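# Six arms lower a ring frame over a standing mast

## Task

Bring the ring frame down around the mast, which stands on its own, until the frame rests flat on the low bars and the mast is still upright on its plate. Arm bases (metres; heading in degrees counter-clockwise from +x): arm1 x=-1.76 y=-0.37 z=+0.83 facing -15; arm2 x=-1.03 y=-1.32 z=+0.83 facing +71; arm3 x=+0.34 y=-1.74 z=+0.85 facing +131; arm4 x=+1.77 y=-0.22 z=+0.84 facing +160; arm5 x=+0.46 y=+1.67 z=+0.83 facing -115; arm6 x=-0.76 y=+1.47 z=+0.78 facing -58. Afterwards every gripper must release and every arm must back away. The result only counts if it holds without any robot supporting it.

## Robot and tools

Setup: six identical i2rt Big YAM arms (arm1 to arm6), each with six joints, a two-finger gripper and a wrist camera (armN_cam_wrist). A fixed room camera, cam_high, also watches. Reach is about 1.0 m from the joint1 axis. The robots do not coordinate with each other. A forceful squeeze between two arms fails and ends the run, and a hard collision may do the same. No state line reports arm-to-arm contact. An object touching an arm does not count as a collision.

Frame: one shared scene frame, origin on the floor, +z up. The hand point is midway between the fingertips. The hand's z axis runs along the fingers, and the fingers open along its y axis.

execute_actions(actions, cameras): actions is a list holding exactly one action or none. An empty list just returns state and images. The action is an object keyed by arm name ("arm1"..."arm6"), and each arm holds {"joints": {...}}. Every joint value is an absolute target, not an offset, given per arm by joint name. Any subset may be given. All motions start together but can finish at different times. Joints, with ranges and done-tolerances:
- joint1_rad -2.879..2.879 (±0.045): base yaw, positive is counter-clockwise from above; 0 points along the base heading.
- joint2_rad 0..3.141 (±0.14): shoulder; 0 is upper arm back and roughly level, positive raises it and then swings it forward.
- joint3_rad 0..3.019 (±0.09): elbow; 0 is fully folded, positive opens it.
- joint4_rad -1.692..1.57 (±0.055): hand pitch, positive tips the fingers up.
- joint5_rad -1.57..1.57 (±0.03): hand sideways swing, positive toward the arm's right.
- joint6_rad -2.094..2.094 (±0.035): hand roll, positive clockwise viewed from behind the hand.
- gripper_m 0..0.093 (±0.003): fingertip gap in metres. Grip force is roughly 50-62 N per pad, lower on some grippers.
With joints 1 and 6 at 0 and the hand level and pointing forward, the camera sits on top of the hand and looks at the fingertips. Each joint moves at its own speed, so the hand can sweep a wide path between two postures. No action runs longer than 15 s. An unknown key or an out-of-range value rejects the whole call, and nothing moves. An arm or joint left out of an action can keep driving toward its earlier target. cameras: a list of camera names or "all". Omitted or null means all, and [] means none. The returned images come in the order given by the "pictures" line.

wait(seconds 0..10): commands nothing new and returns state and images. zoom_image(camera, region [x0,y0,x1,y1] pixels, max 504x504, origin top-left) gives a sharper crop of that camera's latest full image. finished_scene(scene 1..2) ends the scene permanently after the last command has been held, and reports success. Replying without a tool call ends all scenes.

Result lines: joint_positions, and joint torques in joint order without the gripper. Torques are raw drive output, nonzero even in free air, with per-unit offset, scale and noise, and friction can mimic a load. joint_status gives how each commanded motion ended:
- off_target: came to rest away from the target and may still be pushing.
- contact_stop or time_out: the joint holds where it stopped. After time_out, a joint that still pushes keeps a target at most 0.375, 0.375, 0.113, 0.225, 0.075, 0.3 rad (joints 1-6) from where it is, and moves there if the path opens.
- not_followed: the self- and arm-collision check blocked that arm's joint targets. The gripper target still runs. The arm may retry those targets on every later action until it gets acceptable ones. That check can react too late and ignores fingers, gripper housings and wrist cameras.
The line "joint command not followed" (with a cause) marks this. on_its_own lists joints you did not command; "held at" is a target, not a position. To relieve a pushing joint, command its reported position. A target very close to the current position may produce no motion. Joints holding a load sag. If one call reports a stop, the later execute_actions, wait and finished_scene calls in that reply are skipped.

Heat: the arms do not stop on contact and can push hard. Sustained load, including while you are thinking, heats the motors. MOTOR HOT warns at 85 °C. At 100 °C an OVER-TEMPERATURE FAULT releases that arm and its gripper, and it falls. Its joint_status then shows limit_stop_at_motor_heat, so resend the targets. Some heat carries into the next scene.

Cameras: calibration is given in OpenCV pinhole+radial form, 504x504 images. T_world_to_cam maps scene to camera coordinates. The values are approximate, and wrist camera poses depend on reported joints.

Avoid: dropping or knocking anything onto the floor or out of the work area (this fails the task), toppling the mast, slamming, hard sustained pushes, and arm-arm collisions. The scene keeps running while you think, and arms hold their last command. A loose object may occasionally be nudged. Finish with the frame resting level on the low bars, the mast upright, grippers open and arms withdrawn.

Each tool is called after "Emit:" in YAML: its name, and indented under it one key for each argument.

## Session

Emit:
execute_actions:
  actions: []

Scene clock: 0.00 s.
Joint torques (N m, as the arm reports them, + toward a larger angle): no reading
Motor temperatures (°C, as the motors report them): arm1=[25 25 27 29 27 24] | arm2=[26 25 24 27 26 24] | arm3=[27 28 23 23 24 27] | arm4=[27 26 26 27 27 24] | arm5=[25 28 27 27 24 26] | arm6=[24 25 25 27 25 24]
arm1.joint_positions: joint1_rad=+0.029 joint2_rad=+0.491 joint3_rad=+1.457 joint4_rad=-1.376 joint5_rad=+0.282 joint6_rad=-0.191 gripper_m=+0.094
arm1.joint_status: not commanded
arm1.hand: x=-1.6118 y=-0.4505 z=+1.4171 quat_wxyz=(-0.504, -0.090, -0.827, +0.230) (m; scene frame)
arm2.joint_positions: joint1_rad=-0.013 joint2_rad=+0.557 joint3_rad=+1.441 joint4_rad=-1.238 joint5_rad=+0.014 joint6_rad=-0.301 gripper_m=+0.094
arm2.joint_status: not commanded
arm2.hand: x=-0.9541 y=-1.1288 z=+1.4258 quat_wxyz=(-0.511, +0.562, -0.598, -0.254) (m; scene frame)
arm3.joint_positions: joint1_rad=-0.382 joint2_rad=+0.441 joint3_rad=+1.398 joint4_rad=-1.401 joint5_rad=-0.085 joint6_rad=-0.064 gripper_m=+0.094
arm3.joint_status: not commanded
arm3.hand: x=+0.2865 y=-1.6056 z=+1.4127 quat_wxyz=(-0.298, +0.712, -0.451, -0.449) (m; scene frame)
arm4.joint_positions: joint1_rad=-0.093 joint2_rad=+0.579 joint3_rad=+1.368 joint4_rad=-1.359 joint5_rad=-0.274 joint6_rad=-0.035 gripper_m=+0.094
arm4.joint_status: not commanded
arm4.hand: x=+1.5565 y=-0.1749 z=+1.3807 quat_wxyz=(+0.006, +0.865, -0.110, -0.490) (m; scene frame)
arm5.joint_positions: joint1_rad=-0.235 joint2_rad=+0.527 joint3_rad=+1.437 joint4_rad=-1.494 joint5_rad=-0.053 joint6_rad=+0.329 gripper_m=+0.094
arm5.joint_status: not commanded
arm5.hand: x=+0.3604 y=+1.5251 z=+1.3750 quat_wxyz=(-0.290, -0.843, -0.260, +0.370) (m; scene frame)
arm6.joint_positions: joint1_rad=+0.378 joint2_rad=+0.596 joint3_rad=+1.345 joint4_rad=-1.500 joint5_rad=+0.140 joint6_rad=+0.357 gripper_m=+0.095
arm6.joint_status: not commanded
arm6.hand: x=-0.6127 y=+1.3367 z=+1.2747 quat_wxyz=(-0.389, -0.457, -0.791, +0.121) (m; scene frame)
pictures: arm1_cam_wrist, arm2_cam_wrist, arm3_cam_wrist, arm4_cam_wrist, arm5_cam_wrist, arm6_cam_wrist, cam_high
Images, in order (width x height): arm1_cam_wrist 504x504, arm2_cam_wrist 504x504, arm3_cam_wrist 504x504, arm4_cam_wrist 504x504, arm5_cam_wrist 504x504, arm6_cam_wrist 504x504, cam_high 504x504.

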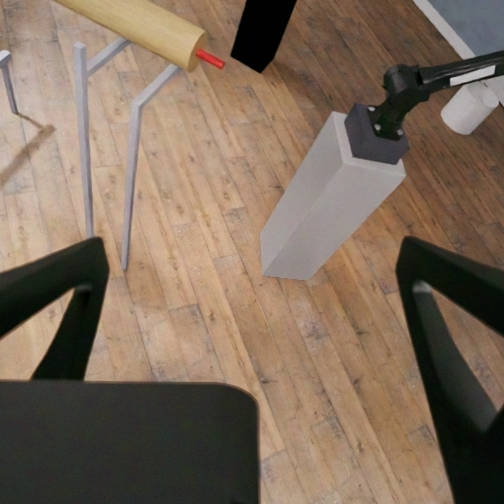

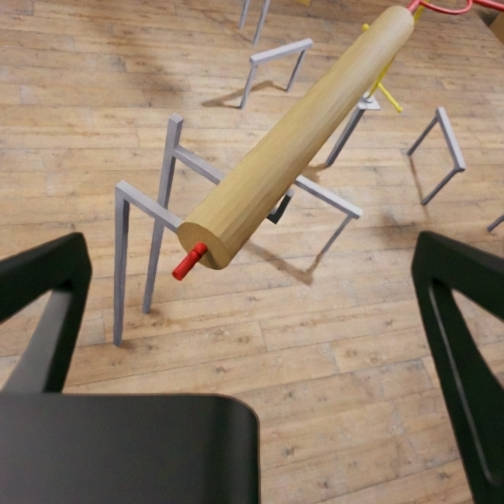

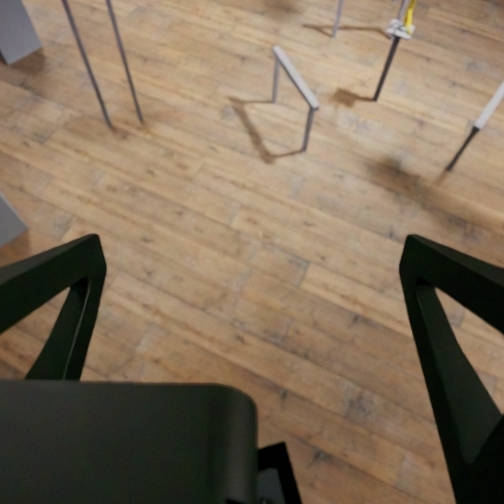

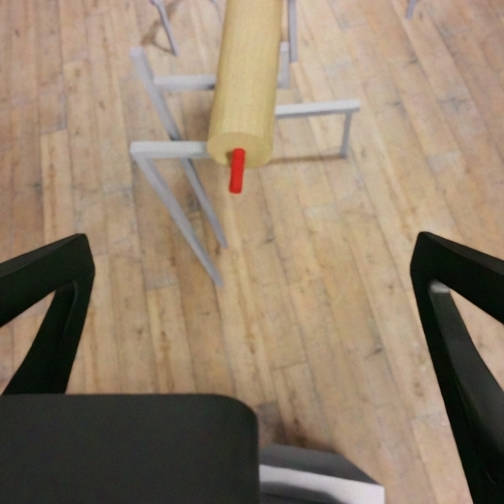

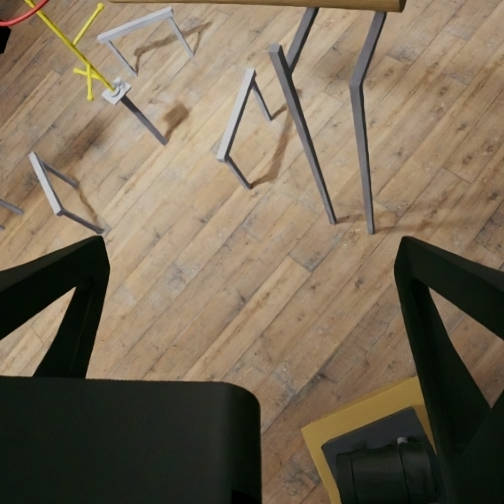

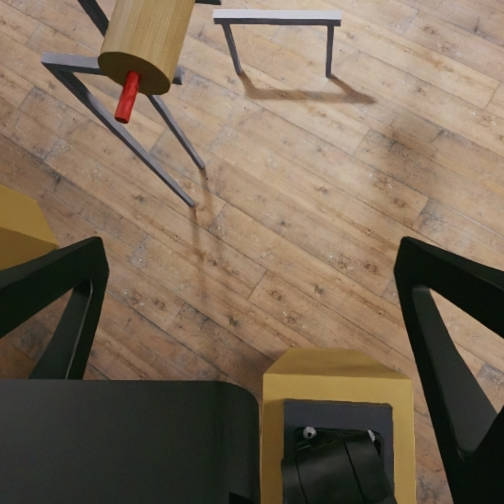

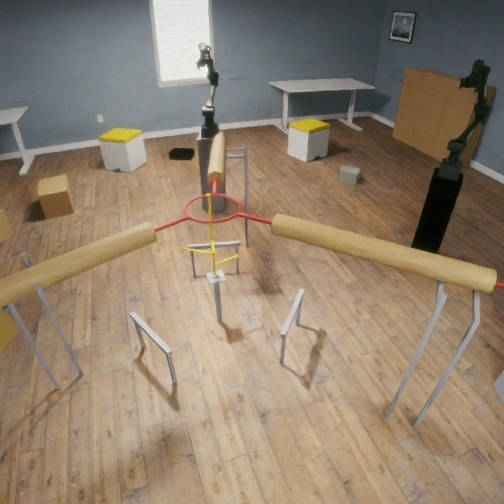

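Emit:
zoom_image:
  camera: "cam_high"
  region: [130,130,330,330]

Emit:
execute_actions:
  actions:
    - {"arm1":{"joints":{"joint1_rad":0.45,"joint2_rad":1.2,"joint3_rad":1.2,"joint4_rad":0.2,"joint5_rad":0,"joint6_rad":0}},"arm3":{"joints":{"joint1_rad":-0.5,"joint2_rad":2.0,"joint3_rad":1.5,"joint4_rad":0.9,"joint5_rad":0,"joint6_rad":0}},"arm5":{"joints":{"joint1_rad":0.17,"joint2_rad":1.9,"joint3_rad":2.3,"joint4_rad":-0.6,"joint5_rad":0,"joint6_rad":0}},"arm2":{"joints":{"joint1_rad":0,"joint2_rad":0.9,"joint3_rad":1.2,"joint4_rad":-0.8,"joint5_rad":0,"joint6_rad":0}},"arm4":{"joints":{"joint1_rad":0.0,"joint2_rad":1.2,"joint3_rad":1.6,"joint4_rad":-1.1,"joint5_rad":0,"joint6_rad":0}},"arm6":{"joints":{"joint1_rad":0.2,"joint2_rad":1.0,"joint3_rad":1.5,"joint4_rad":-0.9,"joint5_rad":0,"joint6_rad":0}}}

Region (130, 130, 330, 330) of cam_high's 504x504 image, scaled by 2.520, with more detail than that image has.

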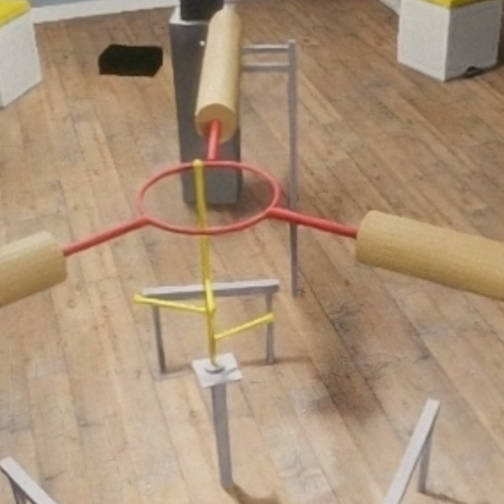

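Scene clock: 9.30 s.
Joint torques (N m, as the arm reports them, + toward a larger angle): arm1=[  1.5  -11.53  12.69   2.3   -0.06   0.07] | arm2=[ 0.18 -6.01 11.86  2.16 -0.1   0.07] | arm3=[ -0.43 -18.34  11.65   2.31  -0.04   0.13] | arm4=[-1.57 -8.82 12.48  2.13  0.13  0.08] | arm5=[  2.88 -26.41  14.2    2.69   0.02  -0.16] | arm6=[-1.83 -6.18  9.24  3.08 -0.18 -0.24]
Motor temperatures (°C, as the motors report them): arm1=[25 25 29 29 27 24] | arm2=[26 25 26 27 26 24] | arm3=[27 28 25 23 24 27] | arm4=[27 26 29 27 27 24] | arm5=[25 28 28 27 24 26] | arm6=[24 25 27 27 25 24]
arm1.joint_positions: joint1_rad=+0.451 joint2_rad=+1.209 joint3_rad=+1.170 joint4_rad=+0.171 joint5_rad=+0.002 joint6_rad=-0.008 gripper_m=+0.094
arm1.joint_status: all done
arm1.hand: x=-1.1875 y=-0.2581 z=+1.3518 quat_wxyz=(-0.747, +0.067, -0.658, -0.068) (m; scene frame)
arm2.joint_positions: joint1_rad=-0.013 joint2_rad=+0.896 joint3_rad=+1.160 joint4_rad=-0.825 joint5_rad=+0.003 joint6_rad=-0.016 gripper_m=+0.094
arm2.joint_status: all done
arm2.hand: x=-0.8882 y=-0.9336 z=+1.2646 quat_wxyz=(-0.395, +0.506, -0.714, -0.278) (m; scene frame)
arm3.joint_positions: joint1_rad=-0.493 joint2_rad=+2.015 joint3_rad=+1.480 joint4_rad=+0.882 joint5_rad=-0.002 joint6_rad=-0.013 gripper_m=+0.094
arm3.joint_status: all done
arm3.hand: x=+0.1752 y=-0.9539 z=+1.1895 quat_wxyz=(-0.518, +0.447, -0.356, -0.637) (m; scene frame)
arm4.joint_positions: joint1_rad=-0.004 joint2_rad=+1.200 joint3_rad=+1.570 joint4_rad=-1.116 joint5_rad=-0.004 joint6_rad=-0.013 gripper_m=+0.094
arm4.joint_status: all done
arm4.hand: x=+1.3130 y=-0.0579 z=+1.3229 quat_wxyz=(-0.070, +0.904, -0.153, -0.394) (m; scene frame)
arm5.joint_positions: joint1_rad=+0.161 joint2_rad=+1.925 joint3_rad=+2.248 joint4_rad=-0.625 joint5_rad=-0.003 joint6_rad=+0.009 gripper_m=+0.094
arm5.joint_status: all done
arm5.hand: x=+0.2370 y=+0.8792 z=+1.3340 quat_wxyz=(-0.360, -0.647, -0.484, +0.467) (m; scene frame)
arm6.joint_positions: joint1_rad=+0.210 joint2_rad=+1.001 joint3_rad=+1.482 joint4_rad=-0.921 joint5_rad=+0.003 joint6_rad=+0.012 gripper_m=+0.095
arm6.joint_status: all done
arm6.hand: x=-0.4607 y=+1.1647 z=+1.3420 quat_wxyz=(-0.497, -0.332, -0.773, +0.210) (m; scene frame)
pictures: arm1_cam_wrist, arm2_cam_wrist, arm3_cam_wrist, arm4_cam_wrist, arm5_cam_wrist, arm6_cam_wrist, cam_high
camera_calibration (this result's frames):
arm1_cam_wrist: T_world_to_cam=[[0.196312, -0.980523, 0.00608651, -0.0228194], [-0.45858, -0.0972959, -0.883311, 0.634468], [0.866699, 0.170613, -0.468748, 1.83248], [0, 0, 0, 1]] pos_world=[-1.29277, -0.273289, 1.41954]
arm2_cam_wrist: T_world_to_cam=[[0.942631, -0.333827, 0.00271803, 0.518636], [-0.309674, -0.877413, -0.366398, -0.625276], [0.124698, 0.344537, -0.930454, 1.73494], [0, 0, 0, 1]] pos_world=[-0.898858, -0.973242, 1.38378]
arm3_cam_wrist: T_world_to_cam=[[0.974027, 0.226298, 0.00773452, 0.0339412], [0.0723099, -0.278502, -0.95771, 0.862436], [-0.214574, 0.933395, -0.287632, 1.39143], [0, 0, 0, 1]] pos_world=[0.203141, -1.06624, 1.22592]
arm4_cam_wrist: T_world_to_cam=[[0.333792, 0.942647, 0.000500852, -0.382215], [0.924084, -0.327114, -0.197647, -0.965412], [-0.186148, 0.0664359, -0.980273, 1.66991], [0, 0, 0, 1]] pos_world=[1.33055, -0.0664478, 1.44635]
arm5_cam_wrist: T_world_to_cam=[[-0.961617, 0.273756, -0.0186932, 0.0147152], [0.232589, 0.777073, -0.584859, 0.0410125], [-0.145583, -0.566759, -0.810919, 1.74161], [0, 0, 0, 1]] pos_world=[0.25816, 0.951173, 1.43657]
arm6_cam_wrist: T_world_to_cam=[[-0.719616, -0.694362, -0.00378903, 0.477702], [-0.599589, 0.624129, -0.500955, -0.325794], [0.350209, -0.358223, -0.865465, 1.86517], [0, 0, 0, 1]] pos_world=[-0.504779, 1.20318, 1.45284]
Images, in order (width x height): arm1_cam_wrist 504x504, arm2_cam_wrist 504x504, arm3_cam_wrist 504x504, arm4_cam_wrist 504x504, arm5_cam_wrist 504x504, arm6_cam_wrist 504x504, cam_high 504x504.

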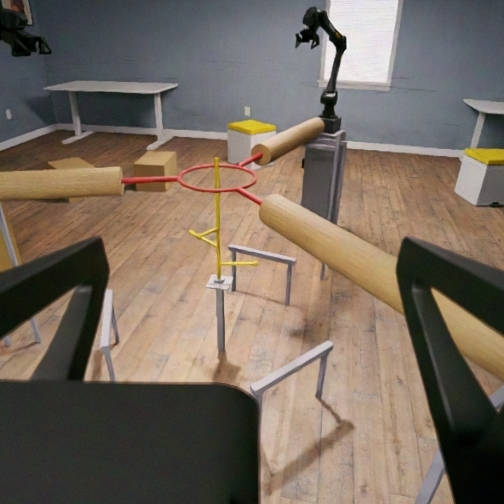

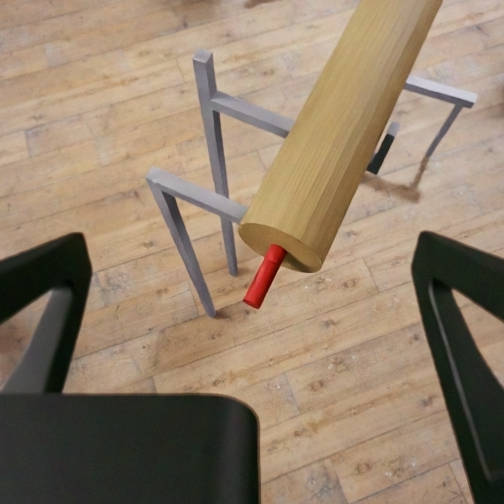

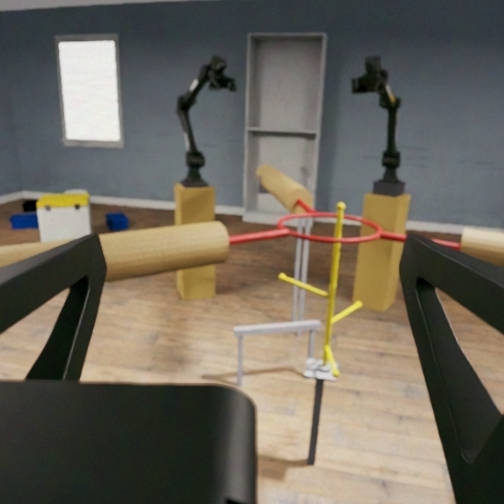

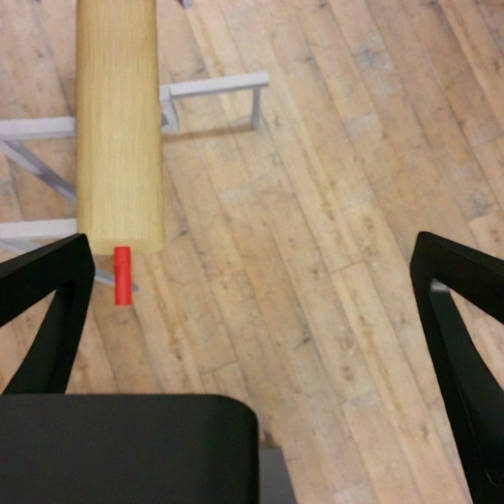

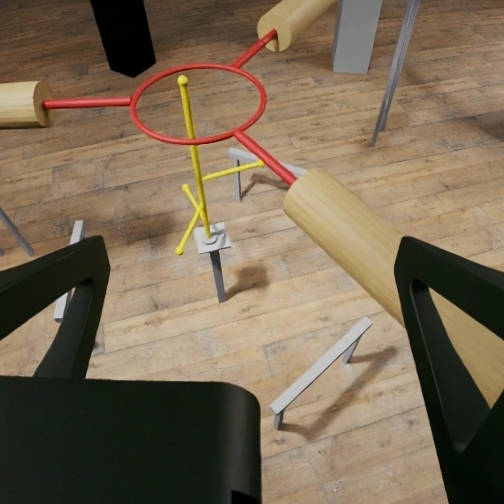

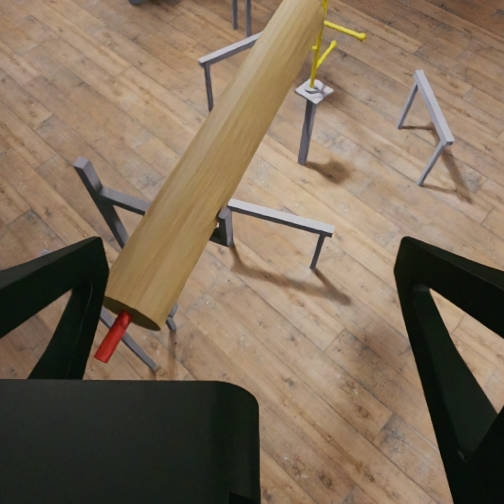

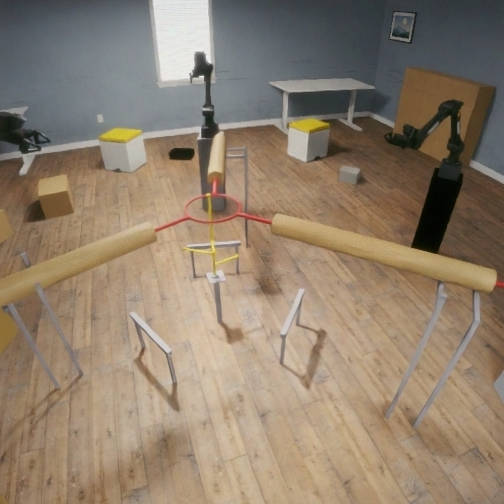

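Emit:
execute_actions:
  actions:
    - {"arm2":{"joints":{"joint1_rad":-0.05,"joint2_rad":1.755,"joint3_rad":1.70,"joint4_rad":-1.47,"joint6_rad":0.41}},"arm4":{"joints":{"joint1_rad":0.297,"joint2_rad":1.87,"joint3_rad":1.82,"joint4_rad":-1.47,"joint6_rad":0.253}},"arm6":{"joints":{"joint1_rad":0.545,"joint2_rad":1.91,"joint3_rad":2.04,"joint4_rad":-1.65,"joint6_rad":0.754}}}
  cameras: ["arm2_cam_wrist","arm4_cam_wrist","arm6_cam_wrist"]

Scene clock: 46.93 s.
Joint torques (N m, as the arm reports them, + toward a larger angle): arm1=[  1.38 -11.55  12.67   2.26  -0.06   0.06] | arm2=[ -1.95 -20.69  11.56  -0.54  -0.05   0.07] | arm3=[ -0.29 -18.85  11.59   2.29  -0.05   0.12] | arm4=[ -2.27 -21.02  11.75  -0.36   0.04   0.08] | arm5=[  2.59 -26.31  13.98   2.57   0.06  -0.2 ] | arm6=[ -1.42 -24.04  11.2    0.25   0.01   0.09]
Motor temperatures (°C, as the motors report them): arm1=[25 26 36 29 27 24] | arm2=[26 25 32 27 26 24] | arm3=[27 32 29 24 24 27] | arm4=[27 27 34 28 27 24] | arm5=[25 31 34 27 24 26] | arm6=[24 26 32 27 25 24]
arm1.joint_positions: joint1_rad=+0.451 joint2_rad=+1.209 joint3_rad=+1.170 joint4_rad=+0.171 joint5_rad=+0.002 joint6_rad=-0.008 gripper_m=+0.094
arm1.joint_status: not commanded
arm1.hand: x=-1.1875 y=-0.2581 z=+1.3518 quat_wxyz=(-0.747, +0.067, -0.658, -0.068) (m; scene frame)
arm2.joint_positions: joint1_rad=-0.037 joint2_rad=+1.766 joint3_rad=+1.650 joint4_rad=-1.456 joint5_rad=+0.003 joint6_rad=+0.394 gripper_m=+0.094
arm2.joint_status: all done
arm2.hand: x=-0.8367 y=-0.8190 z=+1.0256 quat_wxyz=(+0.005, +0.393, -0.919, -0.003) (m; scene frame)
arm3.joint_positions: joint1_rad=-0.493 joint2_rad=+2.015 joint3_rad=+1.480 joint4_rad=+0.882 joint5_rad=-0.002 joint6_rad=-0.013 gripper_m=+0.094
arm3.joint_status: not commanded
arm3.hand: x=+0.1752 y=-0.9539 z=+1.1895 quat_wxyz=(-0.518, +0.447, -0.356, -0.637) (m; scene frame)
arm4.joint_positions: joint1_rad=+0.301 joint2_rad=+1.883 joint3_rad=+1.791 joint4_rad=-1.460 joint5_rad=-0.001 joint6_rad=+0.240 gripper_m=+0.094
arm4.joint_status: all done
arm4.hand: x=+1.1818 y=-0.1980 z=+1.0329 quat_wxyz=(+0.002, +0.990, -0.141, -0.009) (m; scene frame)
arm5.joint_positions: joint1_rad=+0.161 joint2_rad=+1.925 joint3_rad=+2.248 joint4_rad=-0.625 joint5_rad=-0.003 joint6_rad=+0.009 gripper_m=+0.094
arm5.joint_status: not commanded
arm5.hand: x=+0.2370 y=+0.8792 z=+1.3340 quat_wxyz=(-0.360, -0.647, -0.484, +0.467) (m; scene frame)
arm6.joint_positions: joint1_rad=+0.549 joint2_rad=+1.927 joint3_rad=+1.992 joint4_rad=-1.639 joint5_rad=+0.001 joint6_rad=+0.741 gripper_m=+0.095
arm6.joint_status: all done
arm6.hand: x=-0.2276 y=+1.2087 z=+1.0243 quat_wxyz=(-0.002, -0.565, -0.825, +0.004) (m; scene frame)
pictures: arm2_cam_wrist, arm4_cam_wrist, arm6_cam_wrist
camera_calibration (this result's frames):
arm2_cam_wrist: T_world_to_cam=[[0.722913, -0.690903, -0.00704497, 0.0427166], [-0.55135, -0.58298, 0.596781, -1.54524], [-0.416425, -0.427536, -0.802373, 0.25015], [0, 0, 0, 1]] pos_world=[-0.778681, -0.764384, 1.12318]
arm4_cam_wrist: T_world_to_cam=[[0.285758, 0.958269, -0.00794405, -0.137666], [0.787947, -0.230233, 0.57108, -1.56122], [0.545419, -0.16945, -0.820856, 0.294612], [0, 0, 0, 1]] pos_world=[1.10881, -0.177601, 1.13232]
arm6_cam_wrist: T_world_to_cam=[[-0.931398, -0.364003, 0.000639911, 0.222703], [-0.29827, 0.764209, 0.571856, -1.57223], [-0.208646, 0.532435, -0.820354, 0.274409], [0, 0, 0, 1]] pos_world=[-0.204271, 1.13647, 1.12406]
Images, in order (width x height): arm2_cam_wrist 504x504, arm4_cam_wrist 504x504, arm6_cam_wrist 504x504.

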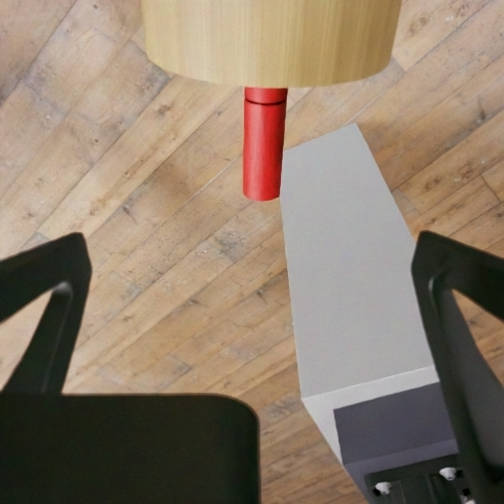

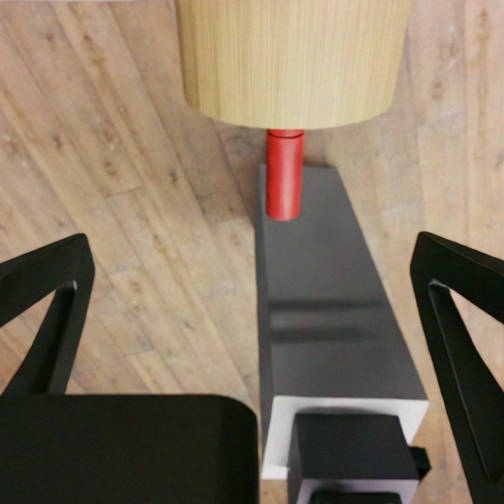

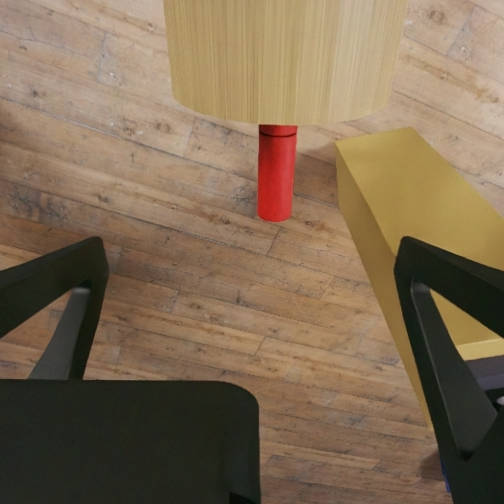

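Emit:
execute_actions:
  actions:
    - {"arm2":{"joints":{"joint2_rad":1.80,"joint3_rad":1.41,"joint4_rad":-1.125}},"arm4":{"joints":{"joint1_rad":0.268,"joint2_rad":1.90,"joint3_rad":1.505,"joint4_rad":-1.13}},"arm6":{"joints":{"joint1_rad":0.555,"joint2_rad":1.86,"joint3_rad":1.635,"joint4_rad":-1.285}}}
  cameras: ["arm2_cam_wrist","arm4_cam_wrist","arm6_cam_wrist"]

Scene clock: 54.00 s.
Joint torques (N m, as the arm reports them, + toward a larger angle): arm1=[  1.39 -11.64  12.67   2.27  -0.05   0.07] | arm2=[ -2.   -21.12   8.58   0.59  -0.04   0.06] | arm3=[ -0.38 -18.95  11.58   2.31  -0.04   0.12] | arm4=[ -2.01 -20.36   9.54   0.71   0.03   0.08] | arm5=[  2.35 -26.15  13.99   2.68   0.07  -0.21] | arm6=[ -0.78 -20.72   7.75   1.27   0.01   0.07]
Motor temperatures (°C, as the motors report them): arm1=[25 26 36 29 27 24] | arm2=[26 26 32 27 26 24] | arm3=[27 33 30 24 24 27] | arm4=[27 28 33 27 27 24] | arm5=[25 31 34 27 24 26] | arm6=[24 27 33 27 25 24]
arm1.joint_positions: joint1_rad=+0.451 joint2_rad=+1.209 joint3_rad=+1.170 joint4_rad=+0.171 joint5_rad=+0.002 joint6_rad=-0.008 gripper_m=+0.094
arm1.joint_status: not commanded
arm1.hand: x=-1.1875 y=-0.2581 z=+1.3518 quat_wxyz=(-0.747, +0.067, -0.658, -0.068) (m; scene frame)
arm2.joint_positions: joint1_rad=-0.037 joint2_rad=+1.821 joint3_rad=+1.393 joint4_rad=-1.141 joint5_rad=+0.003 joint6_rad=+0.394 gripper_m=+0.094
arm2.joint_status: all done
arm2.hand: x=-0.8425 y=-0.8297 z=+0.9028 quat_wxyz=(+0.004, +0.393, -0.919, -0.003) (m; scene frame)
arm3.joint_positions: joint1_rad=-0.493 joint2_rad=+2.015 joint3_rad=+1.480 joint4_rad=+0.882 joint5_rad=-0.002 joint6_rad=-0.013 gripper_m=+0.094
arm3.joint_status: not commanded
arm3.hand: x=+0.1752 y=-0.9539 z=+1.1895 quat_wxyz=(-0.518, +0.447, -0.356, -0.637) (m; scene frame)
arm4.joint_positions: joint1_rad=+0.266 joint2_rad=+1.912 joint3_rad=+1.491 joint4_rad=-1.143 joint5_rad=-0.001 joint6_rad=+0.241 gripper_m=+0.094
arm4.joint_status: all done
arm4.hand: x=+1.2079 y=-0.1795 z=+0.9066 quat_wxyz=(+0.001, +0.987, -0.159, -0.003) (m; scene frame)
arm5.joint_positions: joint1_rad=+0.161 joint2_rad=+1.925 joint3_rad=+2.248 joint4_rad=-0.625 joint5_rad=-0.003 joint6_rad=+0.009 gripper_m=+0.094
arm5.joint_status: not commanded
arm5.hand: x=+0.2370 y=+0.8792 z=+1.3340 quat_wxyz=(-0.360, -0.647, -0.484, +0.467) (m; scene frame)
arm6.joint_positions: joint1_rad=+0.549 joint2_rad=+1.858 joint3_rad=+1.630 joint4_rad=-1.298 joint5_rad=+0.001 joint6_rad=+0.742 gripper_m=+0.095
arm6.joint_status: all done
arm6.hand: x=-0.2457 y=+1.2169 z=+0.9263 quat_wxyz=(-0.026, -0.566, -0.824, +0.000) (m; scene frame)
pictures: arm2_cam_wrist, arm4_cam_wrist, arm6_cam_wrist
camera_calibration (this result's frames):
arm2_cam_wrist: T_world_to_cam=[[0.722901, -0.690908, -0.00777752, 0.0393165], [-0.551774, -0.584027, 0.595364, -1.4814], [-0.415884, -0.426098, -0.803419, 0.147237], [0, 0, 0, 1]] pos_world=[-0.784585, -0.775274, 1.00057]
arm4_cam_wrist: T_world_to_cam=[[0.319628, 0.94753, -0.0050189, -0.209308], [0.77247, -0.257501, 0.580502, -1.50021], [0.548751, -0.189422, -0.814243, 0.166256], [0, 0, 0, 1]] pos_world=[1.13454, -0.156487, 1.0052]
arm6_cam_wrist: T_world_to_cam=[[-0.930867, -0.363938, -0.0321972, 0.239386], [-0.32229, 0.776432, 0.541556, -1.52064], [-0.172094, 0.514493, -0.840048, 0.234934], [0, 0, 0, 1]] pos_world=[-0.22682, 1.14692, 1.02857]
Images, in order (width x height): arm2_cam_wrist 504x504, arm4_cam_wrist 504x504, arm6_cam_wrist 504x504.

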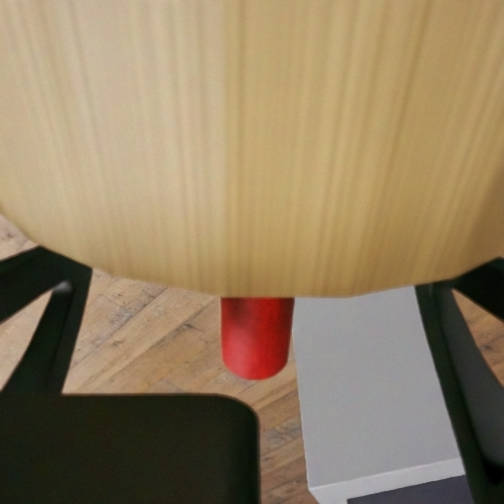

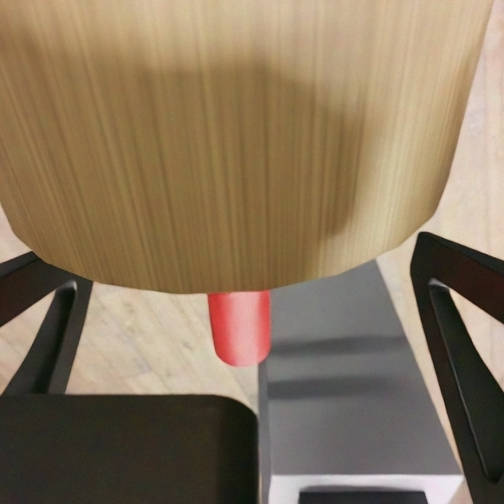

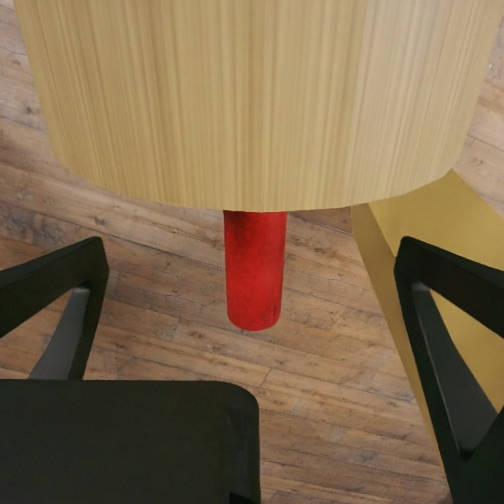

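Emit:
execute_actions:
  actions:
    - {"arm4":{"joints":{"joint2_rad":1.925,"joint6_rad":0.22}},"arm6":{"joints":{"joint2_rad":1.90,"joint4_rad":-1.27}}}
  cameras: []

Emit:
execute_actions:
  actions:
    - {"arm2":{"joints":{"gripper_m":0}},"arm4":{"joints":{"gripper_m":0}},"arm6":{"joints":{"gripper_m":0}}}
  cameras: ["arm2_cam_wrist","arm4_cam_wrist","arm6_cam_wrist"]

Scene clock: 58.10 s.
Joint torques (N m, as the arm reports them, + toward a larger angle): arm1=[  1.45 -11.65  12.67   2.28  -0.05   0.07] | arm2=[ -1.92 -21.21   8.52   0.61  -0.04   0.07] | arm3=[ -0.3  -19.04  11.57   2.32  -0.04   0.13] | arm4=[ -1.84 -18.4    9.5    0.67   0.03  -0.2 ] | arm5=[  2.79 -26.14  14.05   2.65   0.05  -0.15] | arm6=[ -0.93 -19.57   7.79   1.24   0.01   0.07]
Motor temperatures (°C, as the motors report them): arm1=[25 26 37 29 27 24] | arm2=[26 26 32 27 26 24] | arm3=[27 33 30 24 24 27] | arm4=[27 28 33 27 27 24] | arm5=[25 31 34 27 24 26] | arm6=[24 27 32 27 25 24]
arm1.joint_positions: joint1_rad=+0.451 joint2_rad=+1.209 joint3_rad=+1.170 joint4_rad=+0.171 joint5_rad=+0.002 joint6_rad=-0.008 gripper_m=+0.094
arm1.joint_status: not commanded
arm1.hand: x=-1.1875 y=-0.2581 z=+1.3518 quat_wxyz=(-0.747, +0.067, -0.658, -0.068) (m; scene frame)
arm2.joint_positions: joint1_rad=-0.037 joint2_rad=+1.821 joint3_rad=+1.393 joint4_rad=-1.141 joint5_rad=+0.003 joint6_rad=+0.394 gripper_m=+0.094
arm2.joint_status: not commanded
arm2.hand: x=-0.8425 y=-0.8297 z=+0.9028 quat_wxyz=(+0.004, +0.393, -0.919, -0.003) (m; scene frame)
arm3.joint_positions: joint1_rad=-0.493 joint2_rad=+2.015 joint3_rad=+1.480 joint4_rad=+0.882 joint5_rad=-0.002 joint6_rad=-0.013 gripper_m=+0.094
arm3.joint_status: not commanded
arm3.hand: x=+0.1752 y=-0.9539 z=+1.1895 quat_wxyz=(-0.518, +0.447, -0.356, -0.637) (m; scene frame)
arm4.joint_positions: joint1_rad=+0.266 joint2_rad=+1.914 joint3_rad=+1.491 joint4_rad=-1.143 joint5_rad=-0.001 joint6_rad=+0.233 gripper_m=+0.094
arm4.joint_status: all done
arm4.hand: x=+1.2080 y=-0.1795 z=+0.9056 quat_wxyz=(+0.001, +0.988, -0.155, -0.002) (m; scene frame)
arm5.joint_positions: joint1_rad=+0.161 joint2_rad=+1.925 joint3_rad=+2.248 joint4_rad=-0.625 joint5_rad=-0.003 joint6_rad=+0.009 gripper_m=+0.094
arm5.joint_status: not commanded
arm5.hand: x=+0.2370 y=+0.8792 z=+1.3340 quat_wxyz=(-0.360, -0.647, -0.484, +0.467) (m; scene frame)
arm6.joint_positions: joint1_rad=+0.549 joint2_rad=+1.880 joint3_rad=+1.630 joint4_rad=-1.283 joint5_rad=+0.001 joint6_rad=+0.742 gripper_m=+0.095
arm6.joint_status: all done
arm6.hand: x=-0.2423 y=+1.2151 z=+0.9142 quat_wxyz=(-0.022, -0.566, -0.824, +0.001) (m; scene frame)
pictures: none
No camera images: the call's "cameras" was empty. Leave "cameras" out to get every camera's image.

Scene clock: 58.83 s.
Joint torques (N m, as the arm reports them, + toward a larger angle): arm1=[  1.48 -11.58  12.67   2.3   -0.06   0.07] | arm2=[ -1.67 -21.16   8.54   0.49  -0.07   0.01] | arm3=[ -0.4  -18.77  11.55   2.31  -0.05   0.12] | arm4=[ -2.32 -18.73   9.5    0.59   0.2   -0.15] | arm5=[  2.43 -26.33  14.     2.62   0.06  -0.2 ] | arm6=[ -0.71 -19.47   7.79   1.46  -0.15   0.05]
Motor temperatures (°C, as the motors report them): arm1=[25 26 37 29 27 24] | arm2=[26 26 32 27 26 24] | arm3=[27 33 30 24 24 27] | arm4=[27 28 33 27 27 24] | arm5=[25 31 34 27 24 26] | arm6=[24 27 32 27 25 24]
arm1.joint_positions: joint1_rad=+0.451 joint2_rad=+1.209 joint3_rad=+1.170 joint4_rad=+0.171 joint5_rad=+0.002 joint6_rad=-0.008 gripper_m=+0.094
arm1.joint_status: not commanded
arm1.hand: x=-1.1875 y=-0.2581 z=+1.3518 quat_wxyz=(-0.747, +0.067, -0.658, -0.068) (m; scene frame)
arm2.joint_positions: joint1_rad=-0.038 joint2_rad=+1.821 joint3_rad=+1.393 joint4_rad=-1.139 joint5_rad=+0.003 joint6_rad=+0.401 gripper_m=+0.018
arm2.joint_status: gripper_m off_target (ended at +0.018, target +0.000)
arm2.hand: x=-0.8414 y=-0.8296 z=+0.9028 quat_wxyz=(+0.003, +0.389, -0.921, -0.004) (m; scene frame)
arm3.joint_positions: joint1_rad=-0.493 joint2_rad=+2.015 joint3_rad=+1.480 joint4_rad=+0.882 joint5_rad=-0.002 joint6_rad=-0.013 gripper_m=+0.094
arm3.joint_status: not commanded
arm3.hand: x=+0.1752 y=-0.9539 z=+1.1895 quat_wxyz=(-0.518, +0.447, -0.356, -0.637) (m; scene frame)
arm4.joint_positions: joint1_rad=+0.272 joint2_rad=+1.915 joint3_rad=+1.491 joint4_rad=-1.141 joint5_rad=-0.005 joint6_rad=+0.228 gripper_m=+0.017
arm4.joint_status: gripper_m off_target (ended at +0.017, target +0.000)
arm4.hand: x=+1.2072 y=-0.1834 z=+0.9052 quat_wxyz=(+0.003, +0.989, -0.150, -0.002) (m; scene frame)
arm5.joint_positions: joint1_rad=+0.161 joint2_rad=+1.925 joint3_rad=+2.248 joint4_rad=-0.625 joint5_rad=-0.003 joint6_rad=+0.009 gripper_m=+0.094
arm5.joint_status: not commanded
arm5.hand: x=+0.2370 y=+0.8792 z=+1.3340 quat_wxyz=(-0.360, -0.647, -0.484, +0.467) (m; scene frame)
arm6.joint_positions: joint1_rad=+0.549 joint2_rad=+1.880 joint3_rad=+1.628 joint4_rad=-1.286 joint5_rad=+0.005 joint6_rad=+0.743 gripper_m=+0.019
arm6.joint_status: gripper_m off_target (ended at +0.019, target +0.000)
arm6.hand: x=-0.2435 y=+1.2150 z=+0.9136 quat_wxyz=(-0.021, -0.566, -0.824, +0.003) (m; scene frame)
pictures: arm2_cam_wrist, arm4_cam_wrist, arm6_cam_wrist
camera_calibration (this result's frames):
arm2_cam_wrist: T_world_to_cam=[[0.717069, -0.696957, -0.00792646, 0.0288724], [-0.557573, -0.580412, 0.593494, -1.48088], [-0.418241, -0.421156, -0.804799, 0.151117], [0, 0, 0, 1]] pos_world=[-0.783197, -0.775752, 1.00074]
arm4_cam_wrist: T_world_to_cam=[[0.302205, 0.953204, -0.00858337, -0.180163], [0.77702, -0.241112, 0.581467, -1.50321], [0.552188, -0.182392, -0.813524, 0.161218], [0, 0, 0, 1]] pos_world=[1.13345, -0.161305, 1.00368]
arm6_cam_wrist: T_world_to_cam=[[-0.931547, -0.362955, -0.0219721, 0.229599], [-0.315207, 0.775918, 0.546439, -1.51367], [-0.181285, 0.51596, -0.83721, 0.218959], [0, 0, 0, 1]] pos_world=[-0.223541, 1.14484, 1.01549]
Images, in order (width x height): arm2_cam_wrist 504x504, arm4_cam_wrist 504x504, arm6_cam_wrist 504x504.

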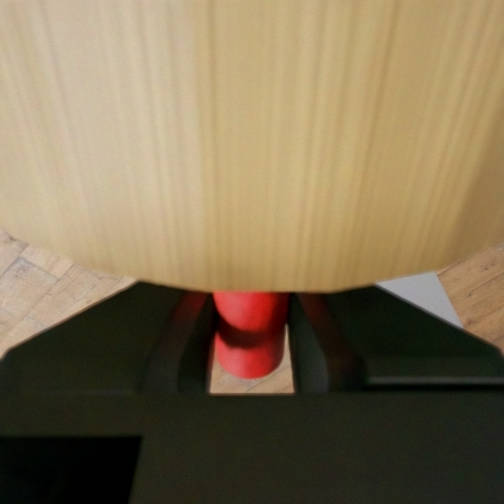

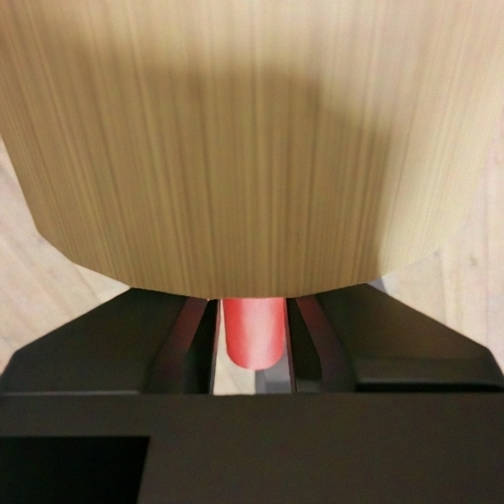

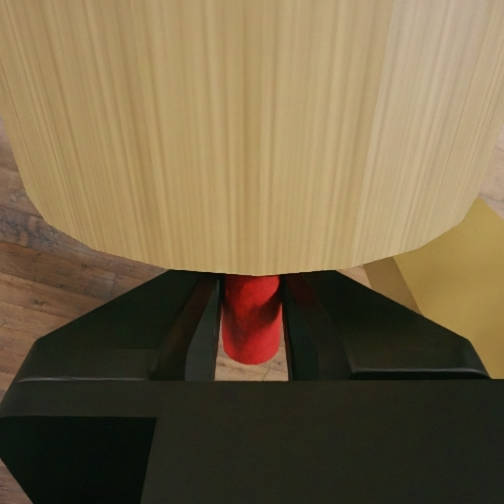

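Regrip 4 and 6 deeper.

Emit:
execute_actions:
  actions:
    - {"arm4":{"joints":{"joint2_rad":1.965,"joint4_rad":-1.11,"gripper_m":0.04}},"arm6":{"joints":{"joint2_rad":1.935,"gripper_m":0.04}}}
  cameras: []

Emit:
execute_actions:
  actions:
    - {"arm4":{"joints":{"gripper_m":0}},"arm6":{"joints":{"gripper_m":0}}}
  cameras: []

Emit:
execute_actions:
  actions:
    - {"arm2":{"joints":{"joint2_rad":1.74,"joint3_rad":1.57,"joint4_rad":-1.31}},"arm4":{"joints":{"joint2_rad":1.855,"joint3_rad":1.66,"joint4_rad":-1.29}},"arm6":{"joints":{"joint2_rad":1.85,"joint3_rad":1.82,"joint4_rad":-1.46}}}

Scene clock: 63.17 s.
Joint torques (N m, as the arm reports them, + toward a larger angle): arm1=[  1.36 -11.49  12.67   2.28  -0.06   0.07] | arm2=[ -1.74 -21.07   8.56   0.49  -0.08   0.01] | arm3=[ -0.35 -18.95  11.61   2.32  -0.05   0.13] | arm4=[ -2.34 -16.56   9.5    1.12   0.18  -0.1 ] | arm5=[  2.46 -25.97  13.95   2.72   0.08  -0.2 ] | arm6=[ -0.56 -20.1    7.67   1.18  -0.08   0.06]
Motor temperatures (°C, as the motors report them): arm1=[25 26 37 29 27 24] | arm2=[26 27 31 27 26 24] | arm3=[27 33 30 24 24 27] | arm4=[27 28 32 27 27 24] | arm5=[25 31 34 27 24 26] | arm6=[24 27 32 27 25 24]
arm1.joint_positions: joint1_rad=+0.451 joint2_rad=+1.209 joint3_rad=+1.170 joint4_rad=+0.171 joint5_rad=+0.002 joint6_rad=-0.008 gripper_m=+0.094
arm1.joint_status: not commanded
arm1.hand: x=-1.1875 y=-0.2581 z=+1.3518 quat_wxyz=(-0.747, +0.067, -0.658, -0.068) (m; scene frame)
arm2.joint_positions: joint1_rad=-0.038 joint2_rad=+1.821 joint3_rad=+1.393 joint4_rad=-1.139 joint5_rad=+0.003 joint6_rad=+0.401 gripper_m=+0.018
arm2.joint_status: not commanded
arm2.hand: x=-0.8414 y=-0.8296 z=+0.9028 quat_wxyz=(+0.003, +0.389, -0.921, -0.004) (m; scene frame)
arm3.joint_positions: joint1_rad=-0.493 joint2_rad=+2.015 joint3_rad=+1.480 joint4_rad=+0.882 joint5_rad=-0.002 joint6_rad=-0.013 gripper_m=+0.094
arm3.joint_status: not commanded
arm3.hand: x=+0.1752 y=-0.9539 z=+1.1895 quat_wxyz=(-0.518, +0.447, -0.356, -0.637) (m; scene frame)
arm4.joint_positions: joint1_rad=+0.274 joint2_rad=+1.933 joint3_rad=+1.490 joint4_rad=-1.134 joint5_rad=-0.004 joint6_rad=+0.224 gripper_m=+0.040
arm4.joint_status: all done
arm4.hand: x=+1.2074 y=-0.1844 z=+0.8947 quat_wxyz=(+0.003, +0.989, -0.147, +0.004) (m; scene frame)
arm5.joint_positions: joint1_rad=+0.161 joint2_rad=+1.925 joint3_rad=+2.248 joint4_rad=-0.625 joint5_rad=-0.003 joint6_rad=+0.009 gripper_m=+0.094
arm5.joint_status: not commanded
arm5.hand: x=+0.2370 y=+0.8792 z=+1.3340 quat_wxyz=(-0.360, -0.647, -0.484, +0.467) (m; scene frame)
arm6.joint_positions: joint1_rad=+0.549 joint2_rad=+1.921 joint3_rad=+1.628 joint4_rad=-1.283 joint5_rad=+0.003 joint6_rad=+0.743 gripper_m=+0.040
arm6.joint_status: all done
arm6.hand: x=-0.2432 y=+1.2150 z=+0.8910 quat_wxyz=(-0.002, -0.566, -0.824, +0.005) (m; scene frame)
pictures: none
No camera images: the call's "cameras" was empty. Leave "cameras" out to get every camera's image.

Scene clock: 63.73 s.
Joint torques (N m, as the arm reports them, + toward a larger angle): arm1=[  1.34 -11.59  12.66   2.28  -0.06   0.07] | arm2=[ -1.75 -21.23   8.54   0.49  -0.01   0.01] | arm3=[ -0.31 -19.01  11.59   2.3   -0.04   0.12] | arm4=[ -2.56 -16.43   9.82   1.37  -0.04  -0.04] | arm5=[  2.5  -26.42  14.12   2.68   0.04  -0.18] | arm6=[ -0.58 -20.39   7.73   1.19  -0.17   0.04]
Motor temperatures (°C, as the motors report them): arm1=[25 26 37 29 27 24] | arm2=[26 27 31 27 26 24] | arm3=[27 33 30 24 24 27] | arm4=[27 28 32 27 27 24] | arm5=[25 32 34 27 24 26] | arm6=[24 27 32 27 25 24]
arm1.joint_positions: joint1_rad=+0.451 joint2_rad=+1.209 joint3_rad=+1.170 joint4_rad=+0.171 joint5_rad=+0.002 joint6_rad=-0.008 gripper_m=+0.094
arm1.joint_status: not commanded
arm1.hand: x=-1.1875 y=-0.2581 z=+1.3518 quat_wxyz=(-0.747, +0.067, -0.658, -0.068) (m; scene frame)
arm2.joint_positions: joint1_rad=-0.038 joint2_rad=+1.821 joint3_rad=+1.393 joint4_rad=-1.139 joint5_rad=+0.002 joint6_rad=+0.401 gripper_m=+0.018
arm2.joint_status: not commanded
arm2.hand: x=-0.8417 y=-0.8294 z=+0.9028 quat_wxyz=(+0.003, +0.389, -0.921, -0.005) (m; scene frame)
arm3.joint_positions: joint1_rad=-0.493 joint2_rad=+2.015 joint3_rad=+1.480 joint4_rad=+0.882 joint5_rad=-0.002 joint6_rad=-0.013 gripper_m=+0.094
arm3.joint_status: not commanded
arm3.hand: x=+0.1752 y=-0.9539 z=+1.1895 quat_wxyz=(-0.518, +0.447, -0.356, -0.637) (m; scene frame)
arm4.joint_positions: joint1_rad=+0.275 joint2_rad=+1.933 joint3_rad=+1.487 joint4_rad=-1.139 joint5_rad=+0.001 joint6_rad=+0.219 gripper_m=+0.018
arm4.joint_status: gripper_m off_target (ended at +0.018, target +0.000)
arm4.hand: x=+1.2099 y=-0.1843 z=+0.8937 quat_wxyz=(+0.000, +0.990, -0.144, +0.008) (m; scene frame)
arm5.joint_positions: joint1_rad=+0.161 joint2_rad=+1.925 joint3_rad=+2.248 joint4_rad=-0.625 joint5_rad=-0.003 joint6_rad=+0.009 gripper_m=+0.094
arm5.joint_status: not commanded
arm5.hand: x=+0.2370 y=+0.8792 z=+1.3340 quat_wxyz=(-0.360, -0.647, -0.484, +0.467) (m; scene frame)
arm6.joint_positions: joint1_rad=+0.549 joint2_rad=+1.921 joint3_rad=+1.628 joint4_rad=-1.284 joint5_rad=+0.005 joint6_rad=+0.745 gripper_m=+0.017
arm6.joint_status: gripper_m off_target (ended at +0.017, target +0.000)
arm6.hand: x=-0.2437 y=+1.2149 z=+0.8909 quat_wxyz=(-0.001, -0.567, -0.824, +0.006) (m; scene frame)
pictures: none
No camera images: the call's "cameras" was empty. Leave "cameras" out to get every camera's image.

Scene clock: 64.83 s.
Joint torques (N m, as the arm reports them, + toward a larger angle): arm1=[  1.5  -11.66  12.65   2.27  -0.06   0.07] | arm2=[ -2.21 -22.96  13.33  -0.54   0.25  -0.03] | arm3=[ -0.27 -18.83  11.54   2.3   -0.05   0.12] | arm4=[ -2.34 -21.54  15.71   0.17  -0.08  -0.04] | arm5=[  2.54 -26.    14.08   2.59   0.07  -0.17] | arm6=[ -0.54 -25.38  12.98   0.56  -0.17   0.03]
Motor temperatures (°C, as the motors report them): arm1=[25 26 37 29 27 24] | arm2=[26 27 32 27 26 24] | arm3=[27 33 30 24 24 27] | arm4=[27 28 33 27 27 24] | arm5=[25 32 34 27 24 26] | arm6=[24 27 32 27 25 24]
arm1.joint_positions: joint1_rad=+0.451 joint2_rad=+1.209 joint3_rad=+1.170 joint4_rad=+0.171 joint5_rad=+0.002 joint6_rad=-0.008 gripper_m=+0.094
arm1.joint_status: not commanded
arm1.hand: x=-1.1875 y=-0.2581 z=+1.3518 quat_wxyz=(-0.747, +0.067, -0.658, -0.068) (m; scene frame)
arm2.joint_positions: joint1_rad=-0.036 joint2_rad=+1.780 joint3_rad=+1.489 joint4_rad=-1.298 joint5_rad=-0.005 joint6_rad=+0.405 gripper_m=+0.018
arm2.joint_status: all done
arm2.hand: x=-0.8439 y=-0.8300 z=+0.9580 quat_wxyz=(+0.013, +0.389, -0.921, +0.001) (m; scene frame)
arm3.joint_positions: joint1_rad=-0.493 joint2_rad=+2.015 joint3_rad=+1.480 joint4_rad=+0.882 joint5_rad=-0.002 joint6_rad=-0.013 gripper_m=+0.094
arm3.joint_status: not commanded
arm3.hand: x=+0.1752 y=-0.9539 z=+1.1895 quat_wxyz=(-0.518, +0.447, -0.356, -0.637) (m; scene frame)
arm4.joint_positions: joint1_rad=+0.274 joint2_rad=+1.878 joint3_rad=+1.583 joint4_rad=-1.292 joint5_rad=+0.002 joint6_rad=+0.217 gripper_m=+0.018
arm4.joint_status: all done
arm4.hand: x=+1.2078 y=-0.1835 z=+0.9576 quat_wxyz=(-0.001, +0.990, -0.143, +0.009) (m; scene frame)
arm5.joint_positions: joint1_rad=+0.161 joint2_rad=+1.925 joint3_rad=+2.248 joint4_rad=-0.625 joint5_rad=-0.003 joint6_rad=+0.009 gripper_m=+0.094
arm5.joint_status: not commanded
arm5.hand: x=+0.2370 y=+0.8792 z=+1.3340 quat_wxyz=(-0.360, -0.647, -0.484, +0.467) (m; scene frame)
arm6.joint_positions: joint1_rad=+0.547 joint2_rad=+1.892 joint3_rad=+1.744 joint4_rad=-1.458 joint5_rad=+0.005 joint6_rad=+0.746 gripper_m=+0.017
arm6.joint_status: all done
arm6.hand: x=-0.2485 y=+1.2167 z=+0.9504 quat_wxyz=(+0.013, -0.568, -0.823, +0.008) (m; scene frame)
pictures: arm1_cam_wrist, arm2_cam_wrist, arm3_cam_wrist, arm4_cam_wrist, arm5_cam_wrist, arm6_cam_wrist, cam_high
camera_calibration (this result's frames):
arm1_cam_wrist: T_world_to_cam=[[0.196312, -0.980523, 0.00608651, -0.0228194], [-0.45858, -0.0972959, -0.883311, 0.634468], [0.866699, 0.170613, -0.468748, 1.83248], [0, 0, 0, 1]] pos_world=[-1.29277, -0.273289, 1.41954]
arm2_cam_wrist: T_world_to_cam=[[0.716029, -0.698035, -0.00707495, 0.0282022], [-0.548903, -0.569257, 0.612088, -1.5165], [-0.431286, -0.43439, -0.790758, 0.158931], [0, 0, 0, 1]] pos_world=[-0.784059, -0.774553, 1.05411]
arm3_cam_wrist: T_world_to_cam=[[0.974027, 0.226298, 0.00773452, 0.0339412], [0.0723099, -0.278502, -0.95771, 0.862436], [-0.214574, 0.933395, -0.287632, 1.39143], [0, 0, 0, 1]] pos_world=[0.203141, -1.06624, 1.22592]
arm4_cam_wrist: T_world_to_cam=[[0.289815, 0.957078, 0.00285496, -0.175039], [0.7664, -0.23386, 0.598281, -1.53615], [0.57327, -0.171203, -0.801281, 0.16836], [0, 0, 0, 1]] pos_world=[1.13152, -0.162893, 1.05445]
arm5_cam_wrist: T_world_to_cam=[[-0.961617, 0.273756, -0.0186932, 0.0147152], [0.232589, 0.777073, -0.584859, 0.0410125], [-0.145583, -0.566759, -0.810919, 1.74161], [0, 0, 0, 1]] pos_world=[0.25816, 0.951173, 1.43657]
arm6_cam_wrist: T_world_to_cam=[[-0.933285, -0.358297, 0.0245602, 0.176044], [-0.276392, 0.76024, 0.587914, -1.54738], [-0.22932, 0.541903, -0.80855, 0.177255], [0, 0, 0, 1]] pos_world=[-0.222736, 1.1434, 1.04872]
Images, in order (width x height): arm1_cam_wrist 504x504, arm2_cam_wrist 504x504, arm3_cam_wrist 504x504, arm4_cam_wrist 504x504, arm5_cam_wrist 504x504, arm6_cam_wrist 504x504, cam_high 504x504.

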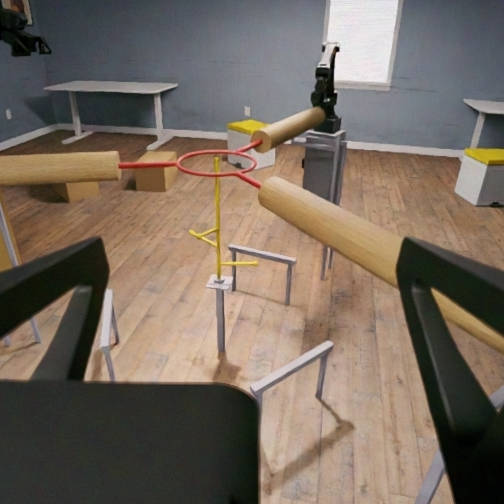

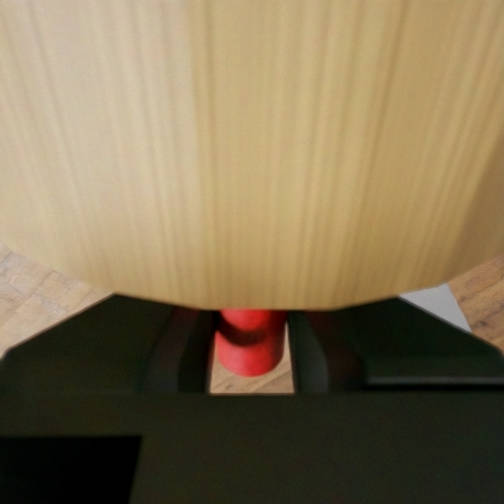

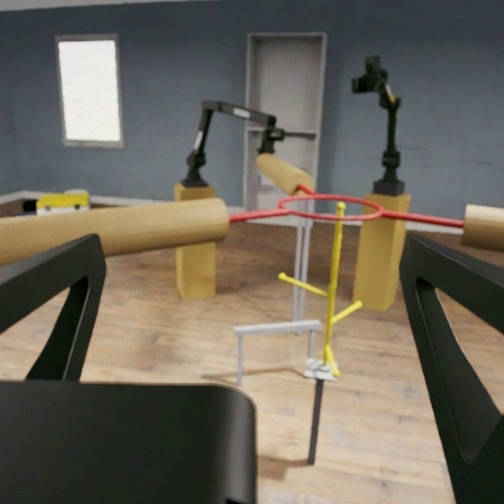

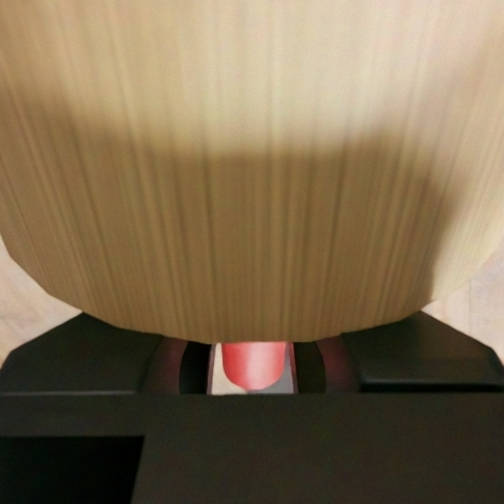

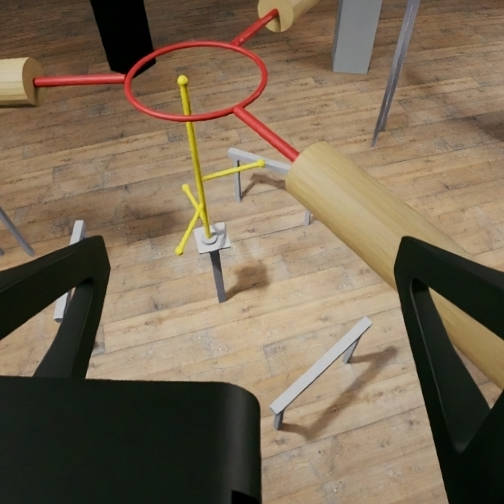

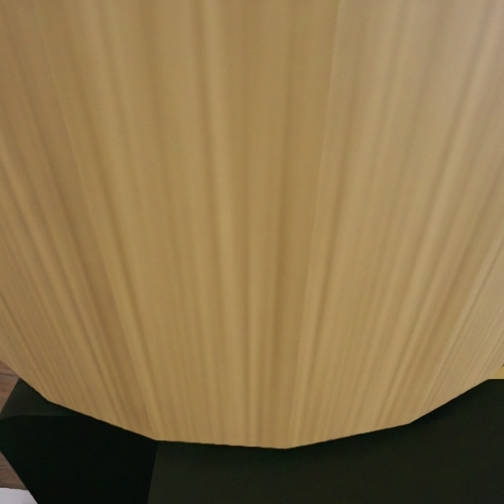

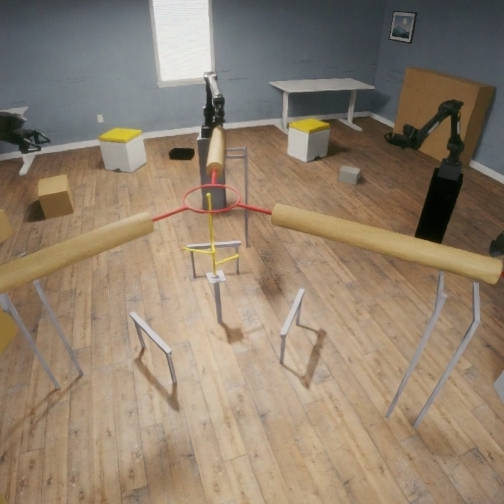

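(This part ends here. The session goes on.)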